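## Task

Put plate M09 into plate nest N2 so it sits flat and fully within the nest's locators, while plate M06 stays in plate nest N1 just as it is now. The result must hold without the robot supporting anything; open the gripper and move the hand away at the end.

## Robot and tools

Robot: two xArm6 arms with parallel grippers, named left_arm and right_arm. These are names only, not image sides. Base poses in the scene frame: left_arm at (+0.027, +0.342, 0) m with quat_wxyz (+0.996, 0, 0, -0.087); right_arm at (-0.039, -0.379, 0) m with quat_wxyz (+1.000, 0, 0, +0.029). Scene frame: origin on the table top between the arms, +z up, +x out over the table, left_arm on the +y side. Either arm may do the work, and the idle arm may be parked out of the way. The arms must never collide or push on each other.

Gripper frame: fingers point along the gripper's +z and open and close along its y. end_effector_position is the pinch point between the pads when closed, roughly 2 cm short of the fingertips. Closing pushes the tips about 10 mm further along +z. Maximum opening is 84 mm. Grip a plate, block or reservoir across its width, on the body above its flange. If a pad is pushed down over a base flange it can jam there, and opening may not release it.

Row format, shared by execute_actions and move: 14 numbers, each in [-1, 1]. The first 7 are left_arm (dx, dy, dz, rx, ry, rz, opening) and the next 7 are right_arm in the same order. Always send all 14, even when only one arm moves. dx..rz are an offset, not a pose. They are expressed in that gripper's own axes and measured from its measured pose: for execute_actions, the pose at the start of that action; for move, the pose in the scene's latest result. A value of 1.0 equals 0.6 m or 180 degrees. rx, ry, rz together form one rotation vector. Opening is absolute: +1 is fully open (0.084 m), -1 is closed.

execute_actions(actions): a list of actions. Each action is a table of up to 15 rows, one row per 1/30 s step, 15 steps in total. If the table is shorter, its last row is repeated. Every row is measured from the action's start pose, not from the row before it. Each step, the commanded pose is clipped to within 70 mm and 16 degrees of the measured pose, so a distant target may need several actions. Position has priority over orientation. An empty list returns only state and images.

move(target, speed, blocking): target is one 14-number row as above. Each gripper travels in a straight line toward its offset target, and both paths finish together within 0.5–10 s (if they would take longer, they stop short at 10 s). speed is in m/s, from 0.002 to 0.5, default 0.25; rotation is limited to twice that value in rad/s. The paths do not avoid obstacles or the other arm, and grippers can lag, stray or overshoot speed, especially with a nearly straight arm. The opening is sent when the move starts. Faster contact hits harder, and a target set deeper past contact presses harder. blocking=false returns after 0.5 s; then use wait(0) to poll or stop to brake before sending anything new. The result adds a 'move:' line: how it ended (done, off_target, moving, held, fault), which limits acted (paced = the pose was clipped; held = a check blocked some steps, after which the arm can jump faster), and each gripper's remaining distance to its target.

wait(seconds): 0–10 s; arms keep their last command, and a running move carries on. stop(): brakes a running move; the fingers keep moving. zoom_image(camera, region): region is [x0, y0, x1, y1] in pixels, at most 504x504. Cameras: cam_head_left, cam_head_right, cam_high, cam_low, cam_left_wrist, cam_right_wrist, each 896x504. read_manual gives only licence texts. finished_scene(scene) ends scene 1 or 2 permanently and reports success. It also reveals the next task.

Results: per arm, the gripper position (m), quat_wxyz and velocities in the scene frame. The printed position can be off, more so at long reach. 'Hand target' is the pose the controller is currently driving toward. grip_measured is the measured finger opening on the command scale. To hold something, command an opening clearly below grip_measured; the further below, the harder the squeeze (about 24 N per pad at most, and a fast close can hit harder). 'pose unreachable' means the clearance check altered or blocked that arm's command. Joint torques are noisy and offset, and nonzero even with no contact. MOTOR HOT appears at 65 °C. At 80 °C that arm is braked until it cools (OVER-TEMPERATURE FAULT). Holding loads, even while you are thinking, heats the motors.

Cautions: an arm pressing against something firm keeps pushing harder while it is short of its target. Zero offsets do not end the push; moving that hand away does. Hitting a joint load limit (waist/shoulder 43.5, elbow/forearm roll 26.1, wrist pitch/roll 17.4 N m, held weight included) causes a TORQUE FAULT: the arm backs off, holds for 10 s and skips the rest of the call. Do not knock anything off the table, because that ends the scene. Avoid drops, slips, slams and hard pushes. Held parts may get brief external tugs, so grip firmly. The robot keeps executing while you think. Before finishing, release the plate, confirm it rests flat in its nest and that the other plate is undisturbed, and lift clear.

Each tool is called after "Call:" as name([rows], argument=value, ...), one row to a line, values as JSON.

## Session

Call:
execute_actions(actions=[])

Scene clock: 0.00 s.
left_arm: end_effector_position=(+0.3510, +0.5513, +0.2600) grip_measured=+1.00 end_effector_quat_wxyz=(+0.088, +0.598, -0.274, +0.748) end_effector_velocity=(-0.000, +0.000, -0.000) end_effector_angular_velocity=(-0.001, +0.001, +0.002) | right_arm: end_effector_position=(+0.3598, -0.3555, +0.2500) grip_measured=+1.00 end_effector_quat_wxyz=(+0.001, +1.000, +0.029, +0.000) end_effector_velocity=(-0.000, +0.000, +0.000) end_effector_angular_velocity=(-0.000, +0.000, +0.000)
Joint positions: left_arm=[ 1.484  0.092 -0.63  -1.393  1.832  2.92   0.084] | right_arm=[ 0.003 -0.267 -0.927 -0.002  1.193  0.002  0.084]
Joint velocities: left_arm=[ 0.001  0.001  0.001 -0.    -0.001 -0.     0.   ] | right_arm=[ 0. -0. -0. -0.  0.  0. -0.]
Joint torques (N m, as the arm reports them, + toward a larger angle): no reading
Hand target (left_arm): +0.351, +0.551, +0.260; +0.088, +0.598, -0.274, +0.748
Hand target (right_arm): +0.360, -0.355, +0.250; +0.001, +1.000, +0.029, +0.000

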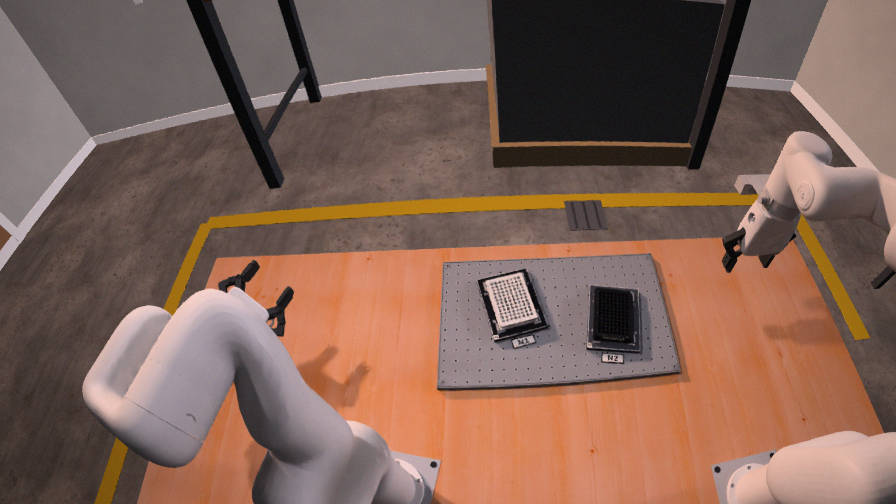

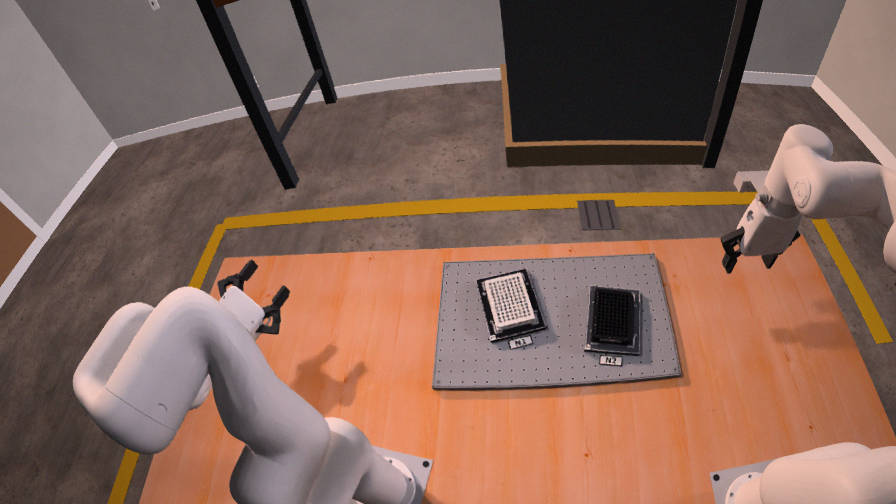

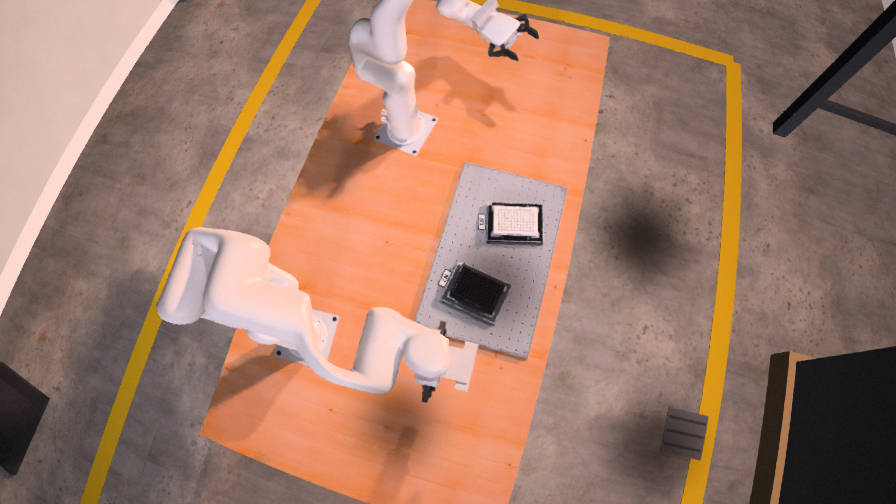

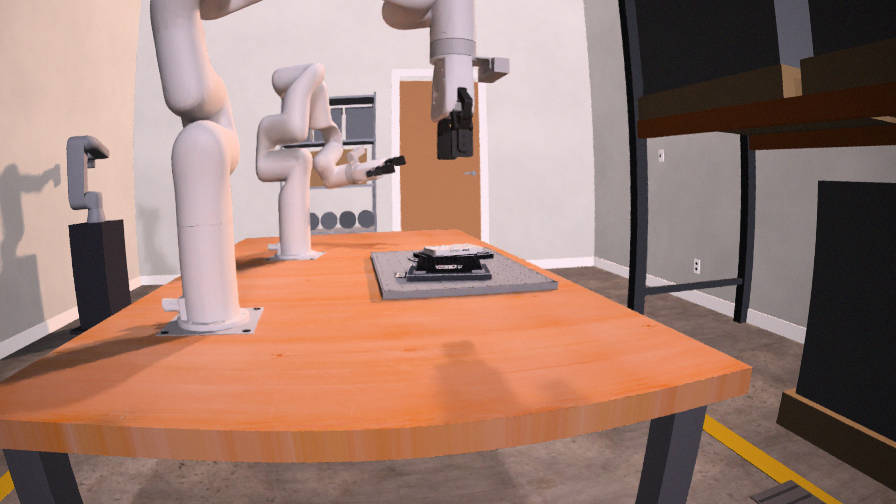

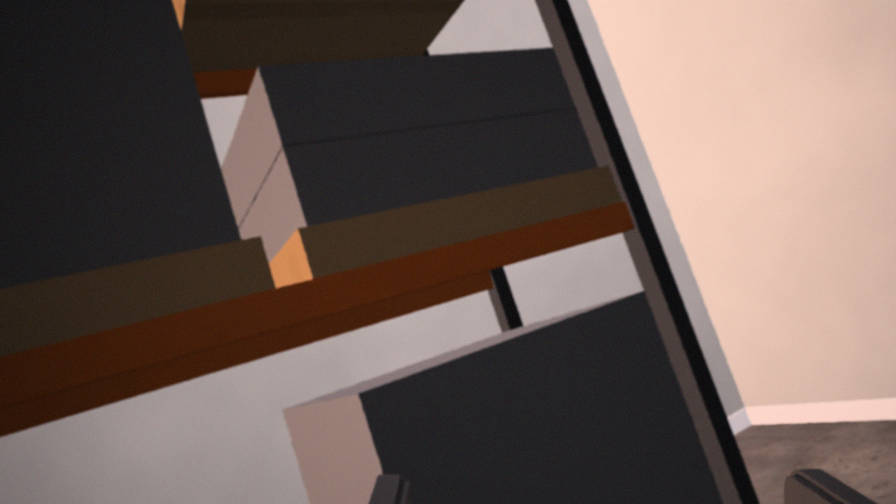

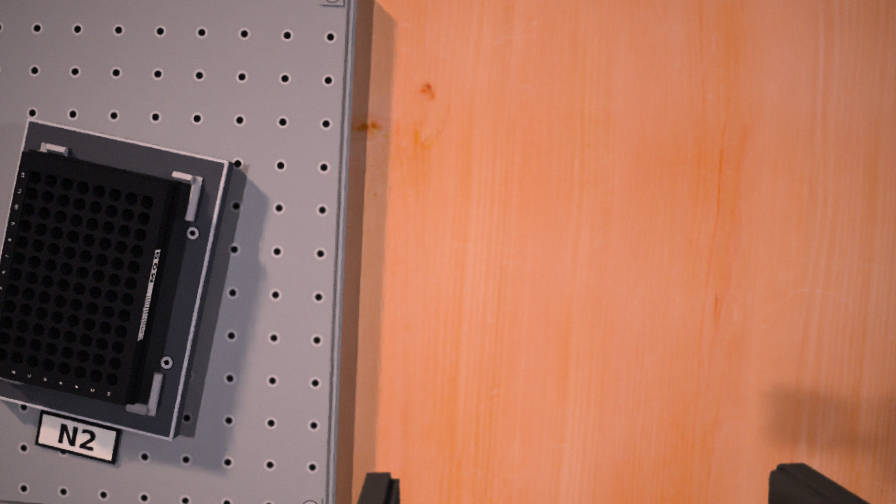

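Call:
move(target=[0,0,0,0,0,0,1,-0.02,-0.29,0.03,0,0,0.062,-1])

Call:
zoom_image(camera="cam_low", region=[380,230,520,300])

Scene clock: 6.13 s.
left_arm: end_effector_position=(+0.3510, +0.5513, +0.2600) grip_measured=+1.00 end_effector_quat_wxyz=(+0.088, +0.598, -0.274, +0.748) end_effector_velocity=(-0.000, +0.000, -0.000) end_effector_angular_velocity=(+0.001, +0.000, +0.000) | right_arm: end_effector_position=(+0.3377, -0.1826, +0.2323) grip_measured=-1.00 end_effector_quat_wxyz=(-0.000, +0.998, -0.068, +0.000) end_effector_velocity=(-0.000, +0.001, +0.000) end_effector_angular_velocity=(-0.000, +0.000, -0.002)
Joint positions: left_arm=[ 1.484  0.092 -0.63  -1.393  1.832  2.92   0.084] | right_arm=[ 0.423 -0.168 -0.971  0.     1.138  0.617  0.   ]
Joint velocities: left_arm=[ 0.001 -0.     0.     0.001 -0.     0.001 -0.   ] | right_arm=[ 0.003  0.001 -0.001 -0.     0.001  0.005  0.   ]
Joint torques (N m, as the arm reports them, + toward a larger angle): left_arm=[  0.76 -22.89  -8.86  -1.93   2.07   0.12] | right_arm=[  0.38 -11.72 -15.11  -0.89  -2.08   0.15]
Hand target (left_arm): +0.351, +0.551, +0.260; +0.088, +0.598, -0.274, +0.748
Hand target (right_arm): +0.337, -0.182, +0.232; -0.000, +0.998, -0.068, +0.000
Off the commanded pose (left_arm): 0.000 m, 0 deg.
Off the commanded pose (right_arm): 0.001 m, 0 deg.
move: done

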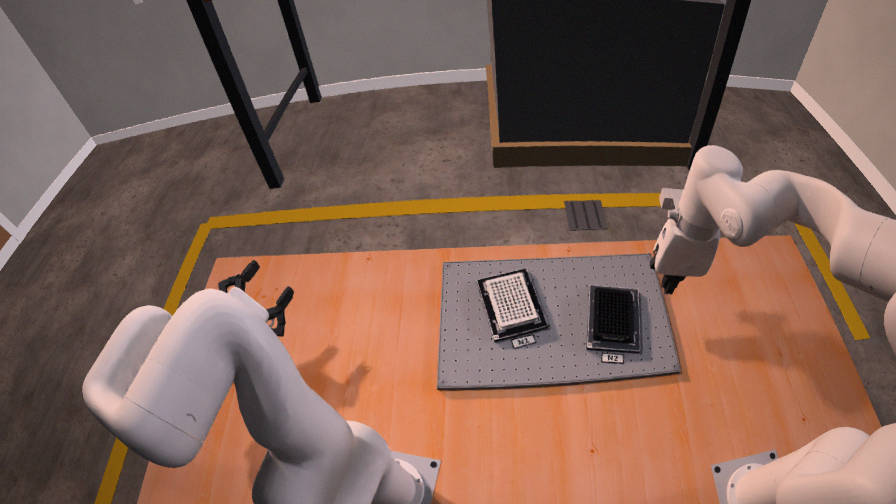

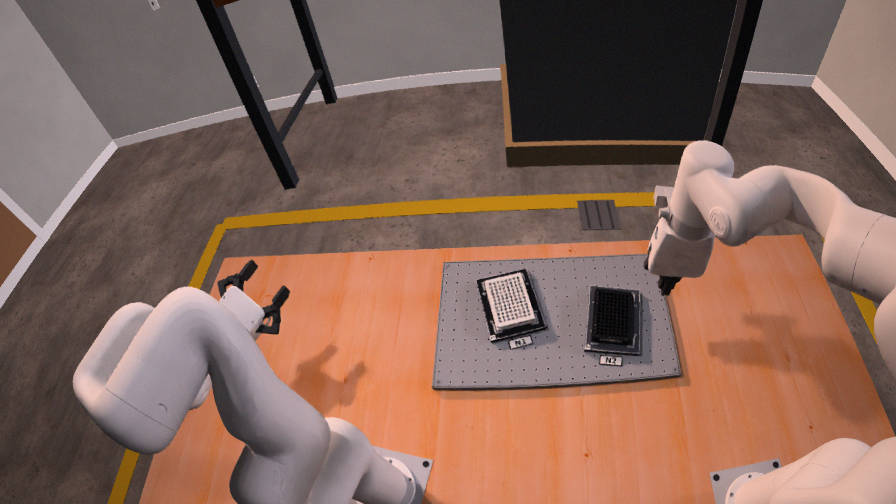

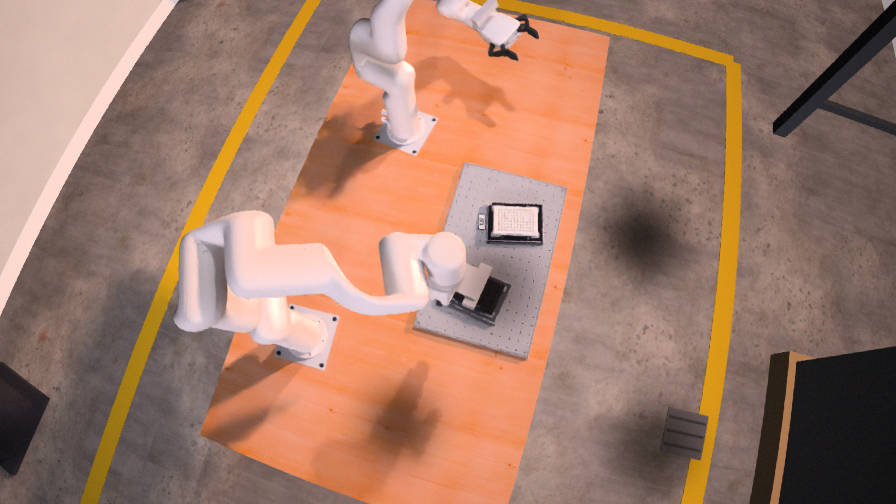

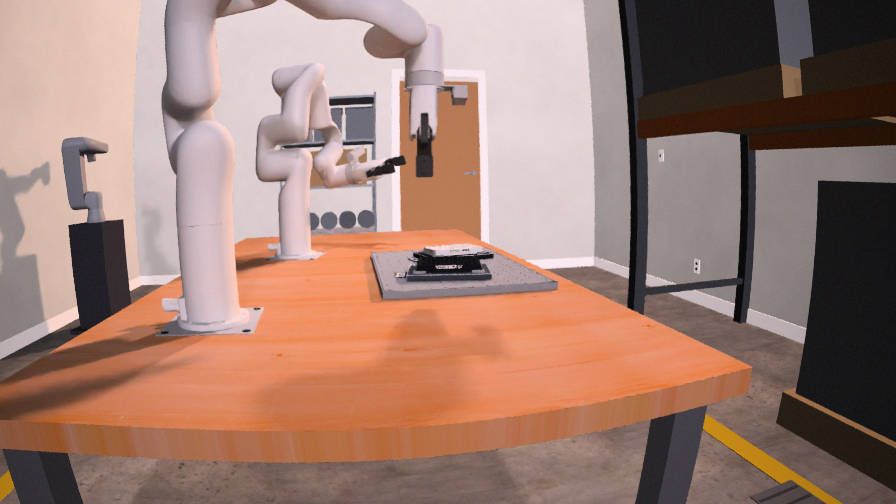

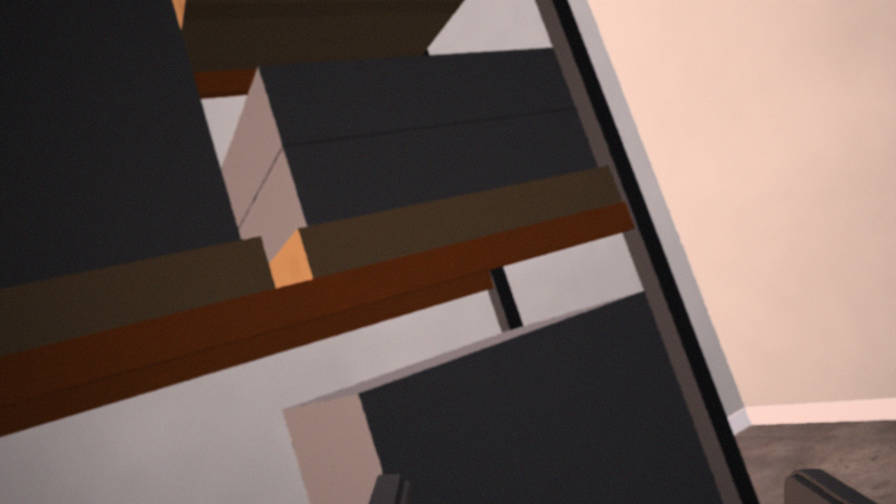

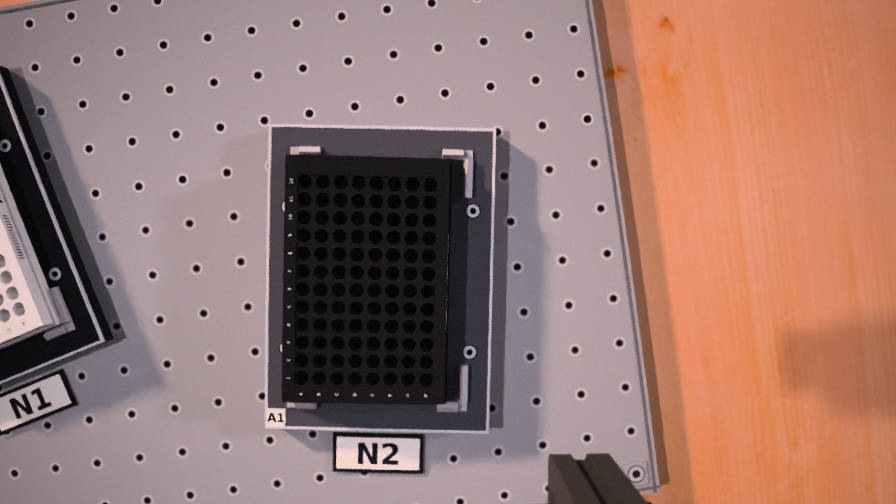

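Region (380, 230, 520, 300) of cam_low's 896x504 image, scaled by 3.600, with more detail than that image has.

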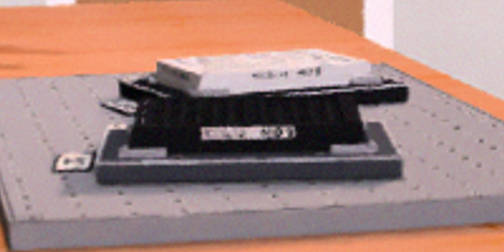

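Call:
move(target=[0,0,0,0,0,0,1,0.088,-0.245,0.2,0,0,0.01,-1])

Call:
move(target=[0,0,0,0,0,0,1,0,0,0.093,0,0,0,-1], speed=0.08)

Call:
zoom_image(camera="cam_head_left", region=[520,230,700,380])

Call:
zoom_image(camera="cam_low", region=[380,210,520,300])

Scene clock: 16.80 s.
left_arm: end_effector_position=(+0.3510, +0.5513, +0.2600) grip_measured=+1.00 end_effector_quat_wxyz=(+0.088, +0.598, -0.274, +0.748) end_effector_velocity=(-0.000, -0.000, -0.000) end_effector_angular_velocity=(-0.000, +0.001, +0.001) | right_arm: end_effector_position=(+0.4099, -0.0437, +0.1131) grip_measured=-1.00 end_effector_quat_wxyz=(-0.001, +0.996, -0.084, +0.001) end_effector_velocity=(-0.004, -0.001, -0.007) end_effector_angular_velocity=(-0.009, +0.013, +0.002)
Joint positions: left_arm=[ 1.484  0.092 -0.63  -1.393  1.832  2.92   0.084] | right_arm=[ 0.584  0.411 -1.342  0.001  0.929  0.808  0.   ]
Joint velocities: left_arm=[ 0.    -0.     0.001 -0.    -0.001  0.     0.   ] | right_arm=[ 0.002  0.01   0.004 -0.     0.003  0.     0.   ]
Joint torques (N m, as the arm reports them, + toward a larger angle): left_arm=[  0.69 -22.6   -8.92  -2.06   2.48   0.21] | right_arm=[ -0.52 -18.51 -14.26  -0.86  -2.08   0.12]
Hand target (left_arm): +0.351, +0.551, +0.260; +0.088, +0.598, -0.274, +0.748
Hand target (right_arm): +0.410, -0.044, +0.112; -0.001, +0.996, -0.084, +0.000
Off the commanded pose (left_arm): 0.000 m, 0 deg.
Off the commanded pose (right_arm): 0.001 m, 0 deg.
move: done

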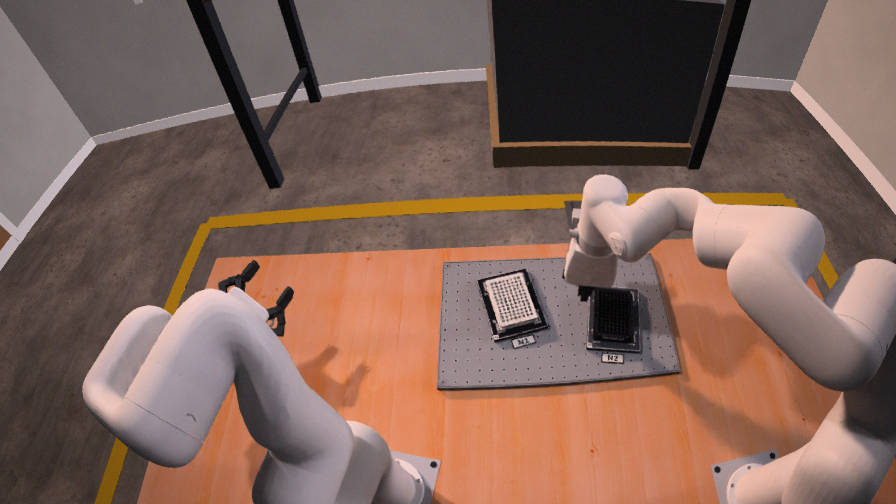

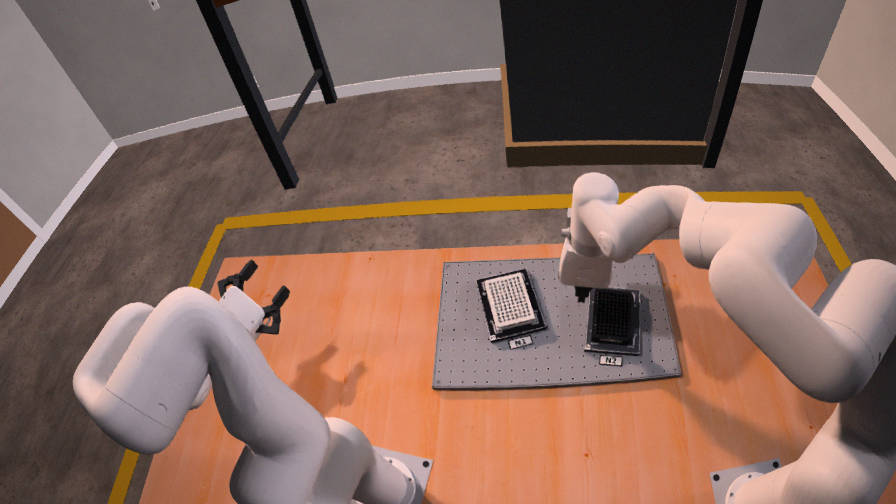

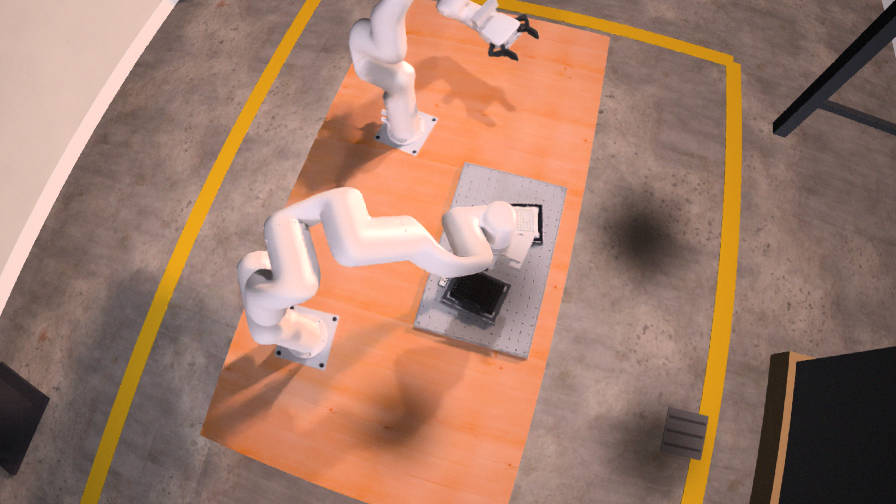

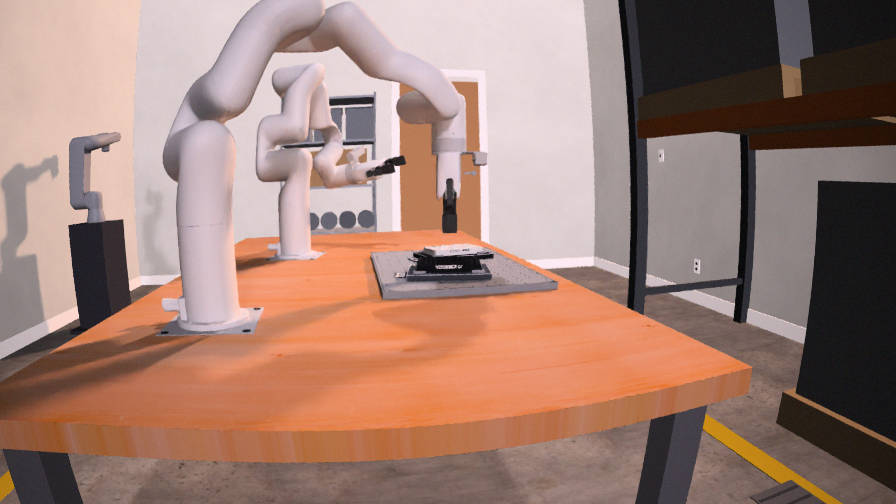

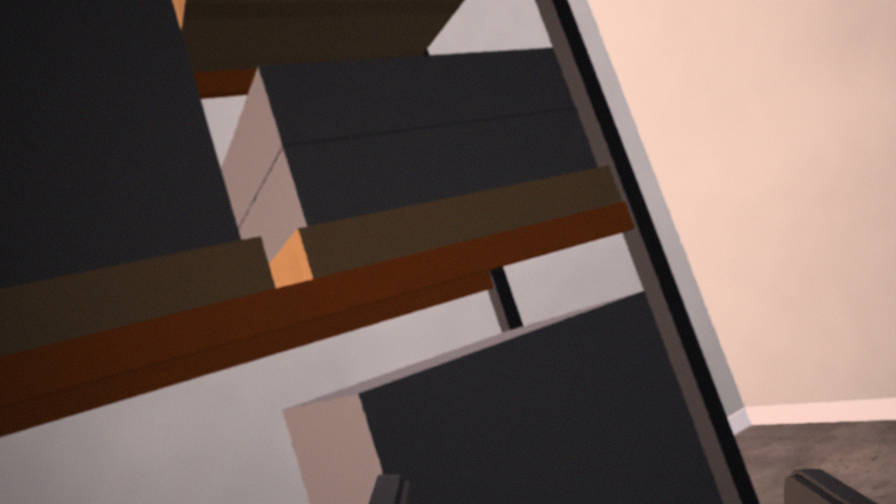

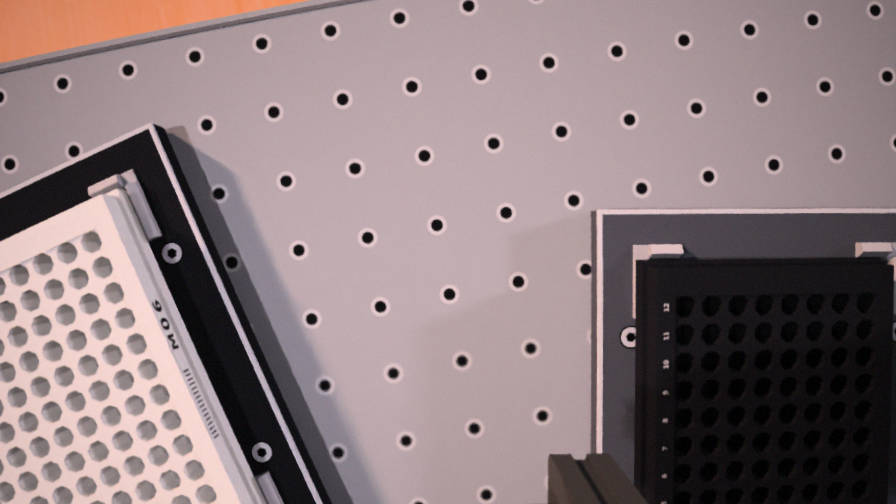

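Scene clock: 17.80 s.
left_arm: end_effector_position=(+0.3510, +0.5513, +0.2600) grip_measured=+1.00 end_effector_quat_wxyz=(+0.088, +0.598, -0.274, +0.748) end_effector_velocity=(+0.000, -0.000, -0.000) end_effector_angular_velocity=(-0.000, -0.001, -0.000) | right_arm: end_effector_position=(+0.4102, -0.0433, +0.0578) grip_measured=-1.00 end_effector_quat_wxyz=(-0.002, +0.996, -0.084, +0.001) end_effector_velocity=(+0.004, +0.003, +0.006) end_effector_angular_velocity=(+0.009, -0.012, +0.001)
Joint positions: left_arm=[ 1.484  0.092 -0.63  -1.393  1.832  2.92   0.084] | right_arm=[ 0.584  0.501 -1.305  0.001  0.8    0.808  0.   ]
Joint velocities: left_arm=[-0.    -0.     0.001 -0.     0.     0.001  0.   ] | right_arm=[ 0.    -0.006 -0.006  0.    -0.003 -0.001  0.   ]
Joint torques (N m, as the arm reports them, + toward a larger angle): left_arm=[  0.17 -22.83  -8.62  -1.84   2.34   0.28] | right_arm=[ -0.12 -18.75 -13.07  -0.85  -1.95   0.33]
Hand target (left_arm): +0.351, +0.551, +0.260; +0.088, +0.598, -0.274, +0.748
Hand target (right_arm): +0.410, -0.043, +0.057; -0.001, +0.996, -0.084, +0.001
Off the commanded pose (left_arm): 0.000 m, 0 deg.
Off the commanded pose (right_arm): 0.001 m, 0 deg.
move: done

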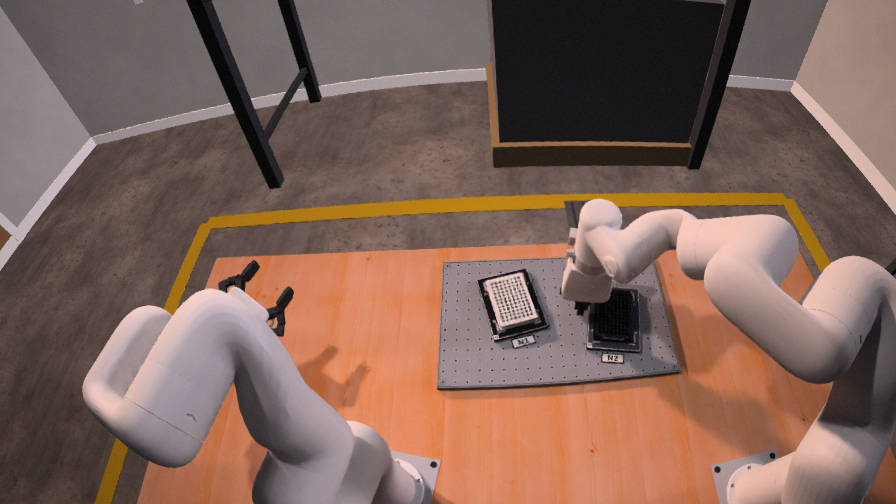

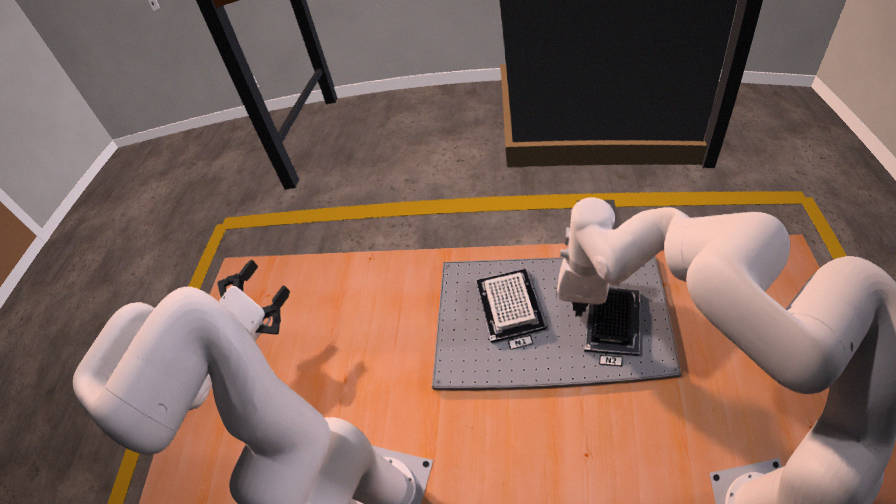

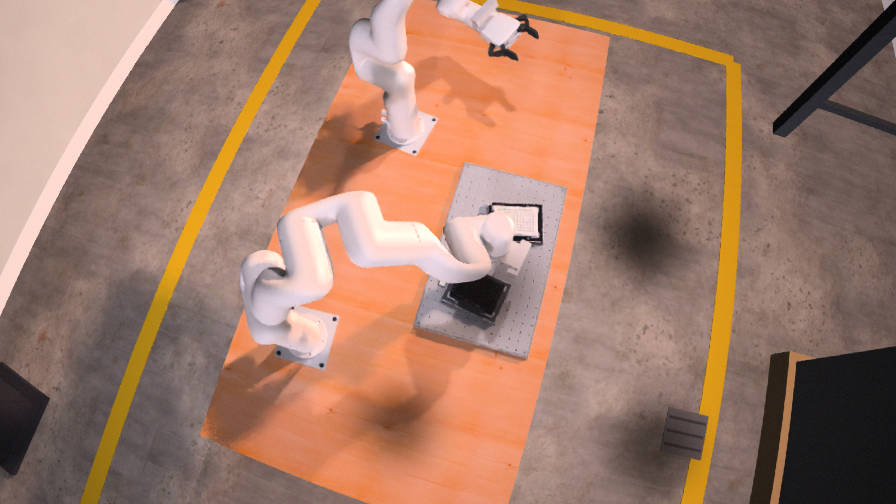

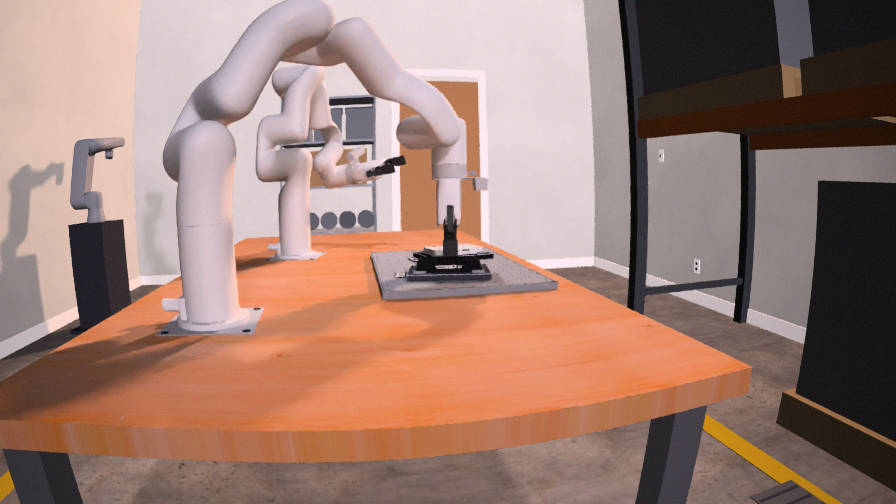

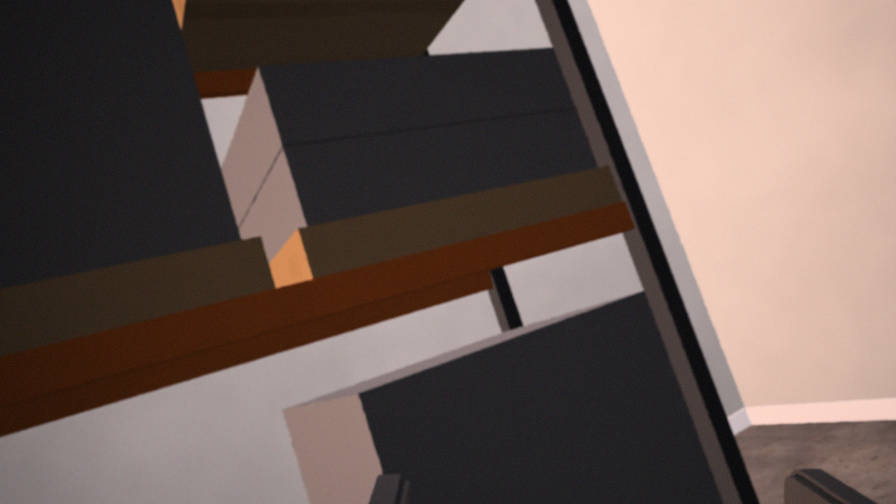

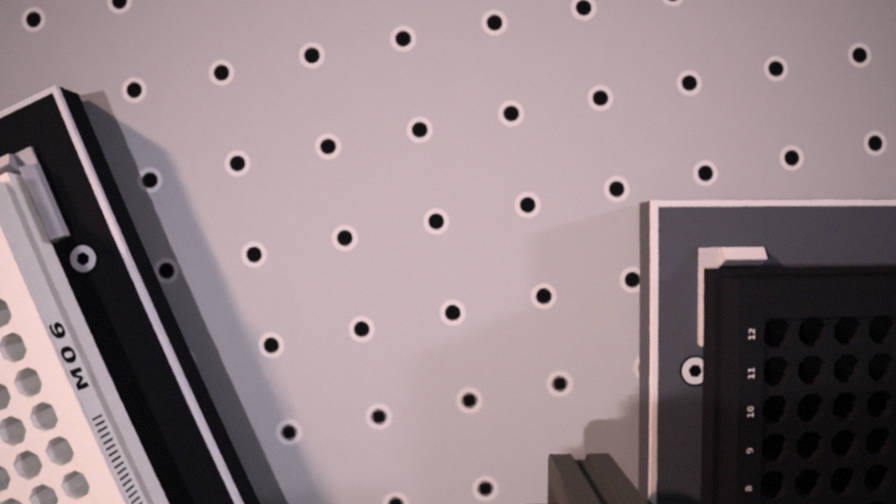

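Region (520, 230, 700, 380) of cam_head_left's 896x504 image, scaled by 2.800, with more detail than that image has.

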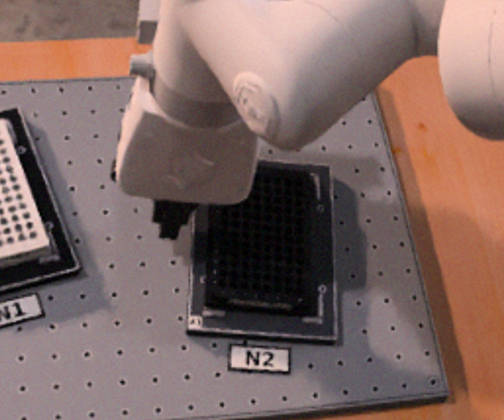

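Region (380, 210, 520, 300) of cam_low's 896x504 image, scaled by 3.600, with more detail than that image has; it fills the top 324 rows of this view, and the rest is white.

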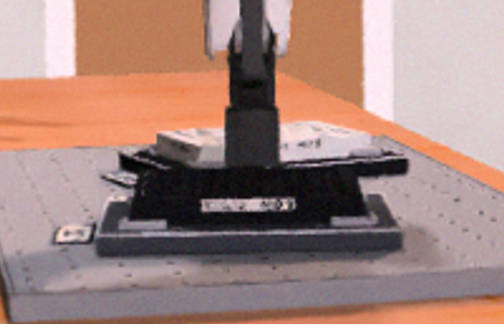

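Call:
move(target=[0,0,0,0,0,0,1,0,0.033,0.003,0,0,0,-1], speed=0.015)

Scene clock: 23.53 s.
left_arm: end_effector_position=(+0.3510, +0.5513, +0.2600) grip_measured=+1.00 end_effector_quat_wxyz=(+0.088, +0.598, -0.274, +0.748) end_effector_velocity=(-0.000, +0.000, -0.000) end_effector_angular_velocity=(-0.001, +0.002, +0.000) | right_arm: end_effector_position=(+0.4069, -0.0628, +0.0559) grip_measured=-1.00 end_effector_quat_wxyz=(-0.002, +0.996, -0.084, +0.001) end_effector_velocity=(-0.000, +0.000, +0.000) end_effector_angular_velocity=(+0.001, -0.001, -0.001)
Joint positions: left_arm=[ 1.484  0.092 -0.63  -1.393  1.832  2.92   0.084] | right_arm=[ 0.559  0.463 -1.237  0.001  0.771  0.783  0.   ]
Joint velocities: left_arm=[ 0.     0.    -0.     0.    -0.001 -0.001  0.   ] | right_arm=[ 0.    -0.001  0.002 -0.    -0.002  0.002  0.   ]
Joint torques (N m, as the arm reports them, + toward a larger angle): left_arm=[  0.51 -22.64  -8.74  -1.66   2.19   0.04] | right_arm=[ -0.03 -18.54 -13.17  -0.78  -1.88  -0.07]
Hand target (left_arm): +0.351, +0.551, +0.260; +0.088, +0.598, -0.274, +0.748
Hand target (right_arm): +0.407, -0.063, +0.056; -0.002, +0.996, -0.084, +0.001
Off the commanded pose (left_arm): 0.000 m, 0 deg.
Off the commanded pose (right_arm): 0.000 m, 0 deg.
move: done

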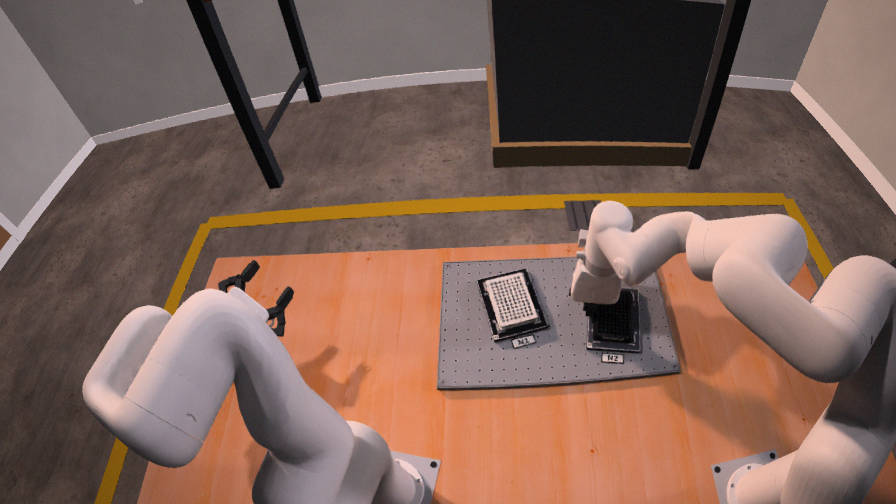

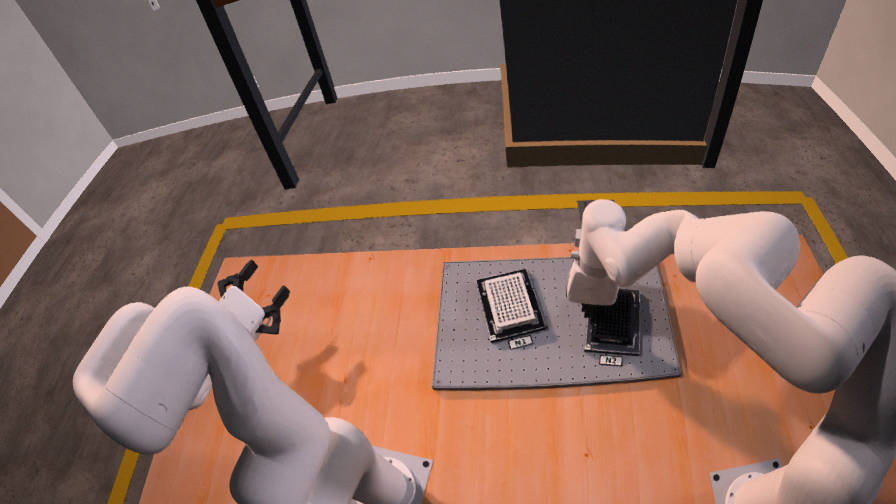

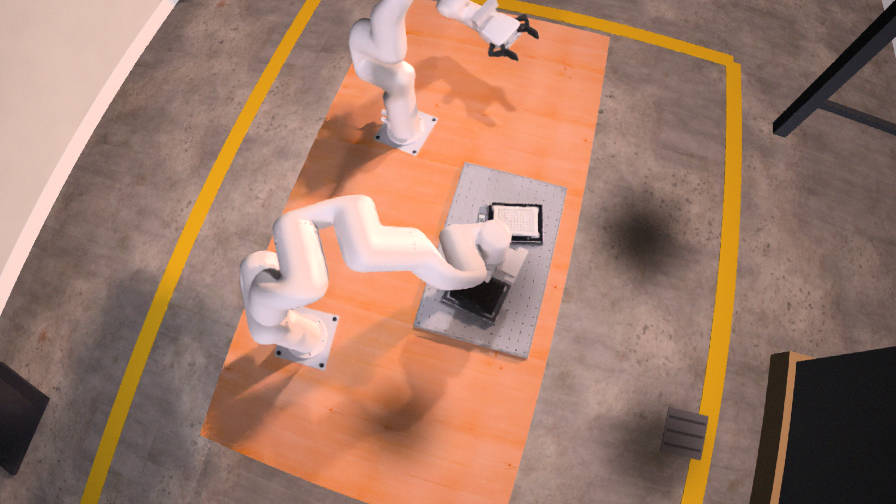

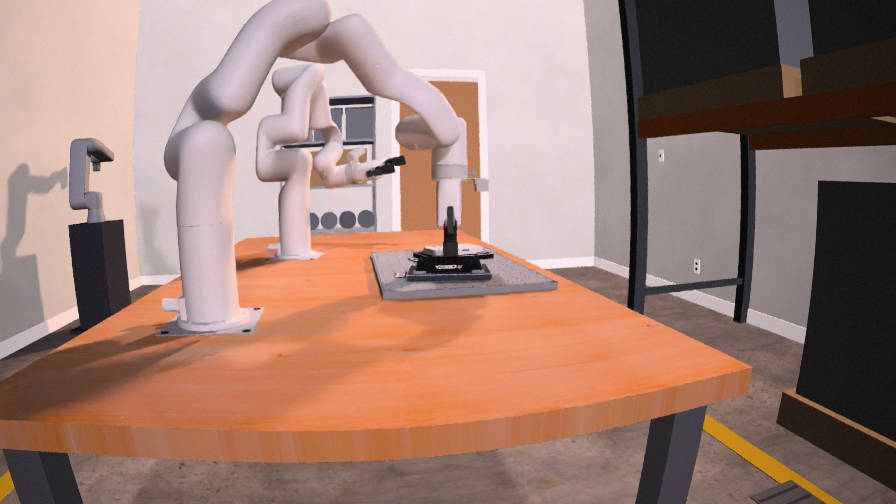

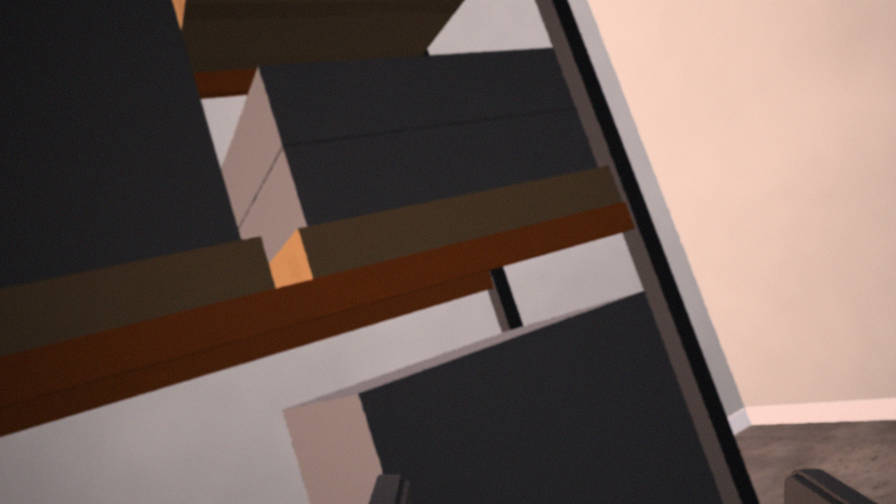

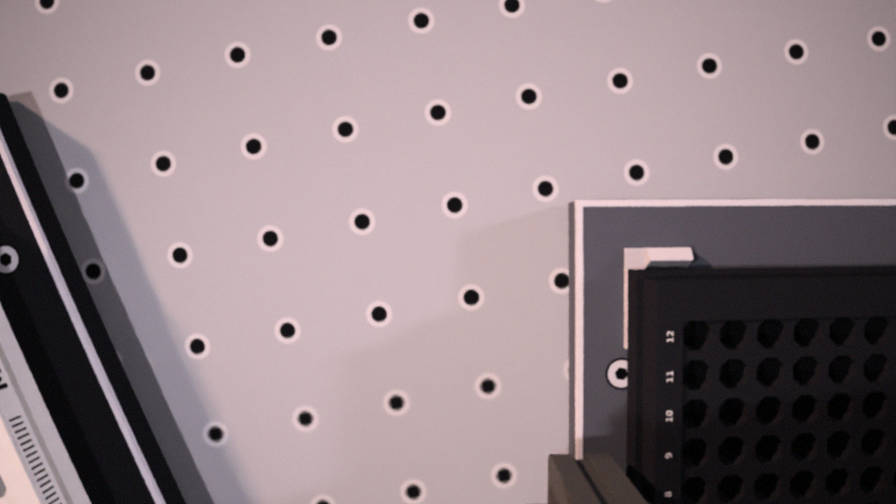

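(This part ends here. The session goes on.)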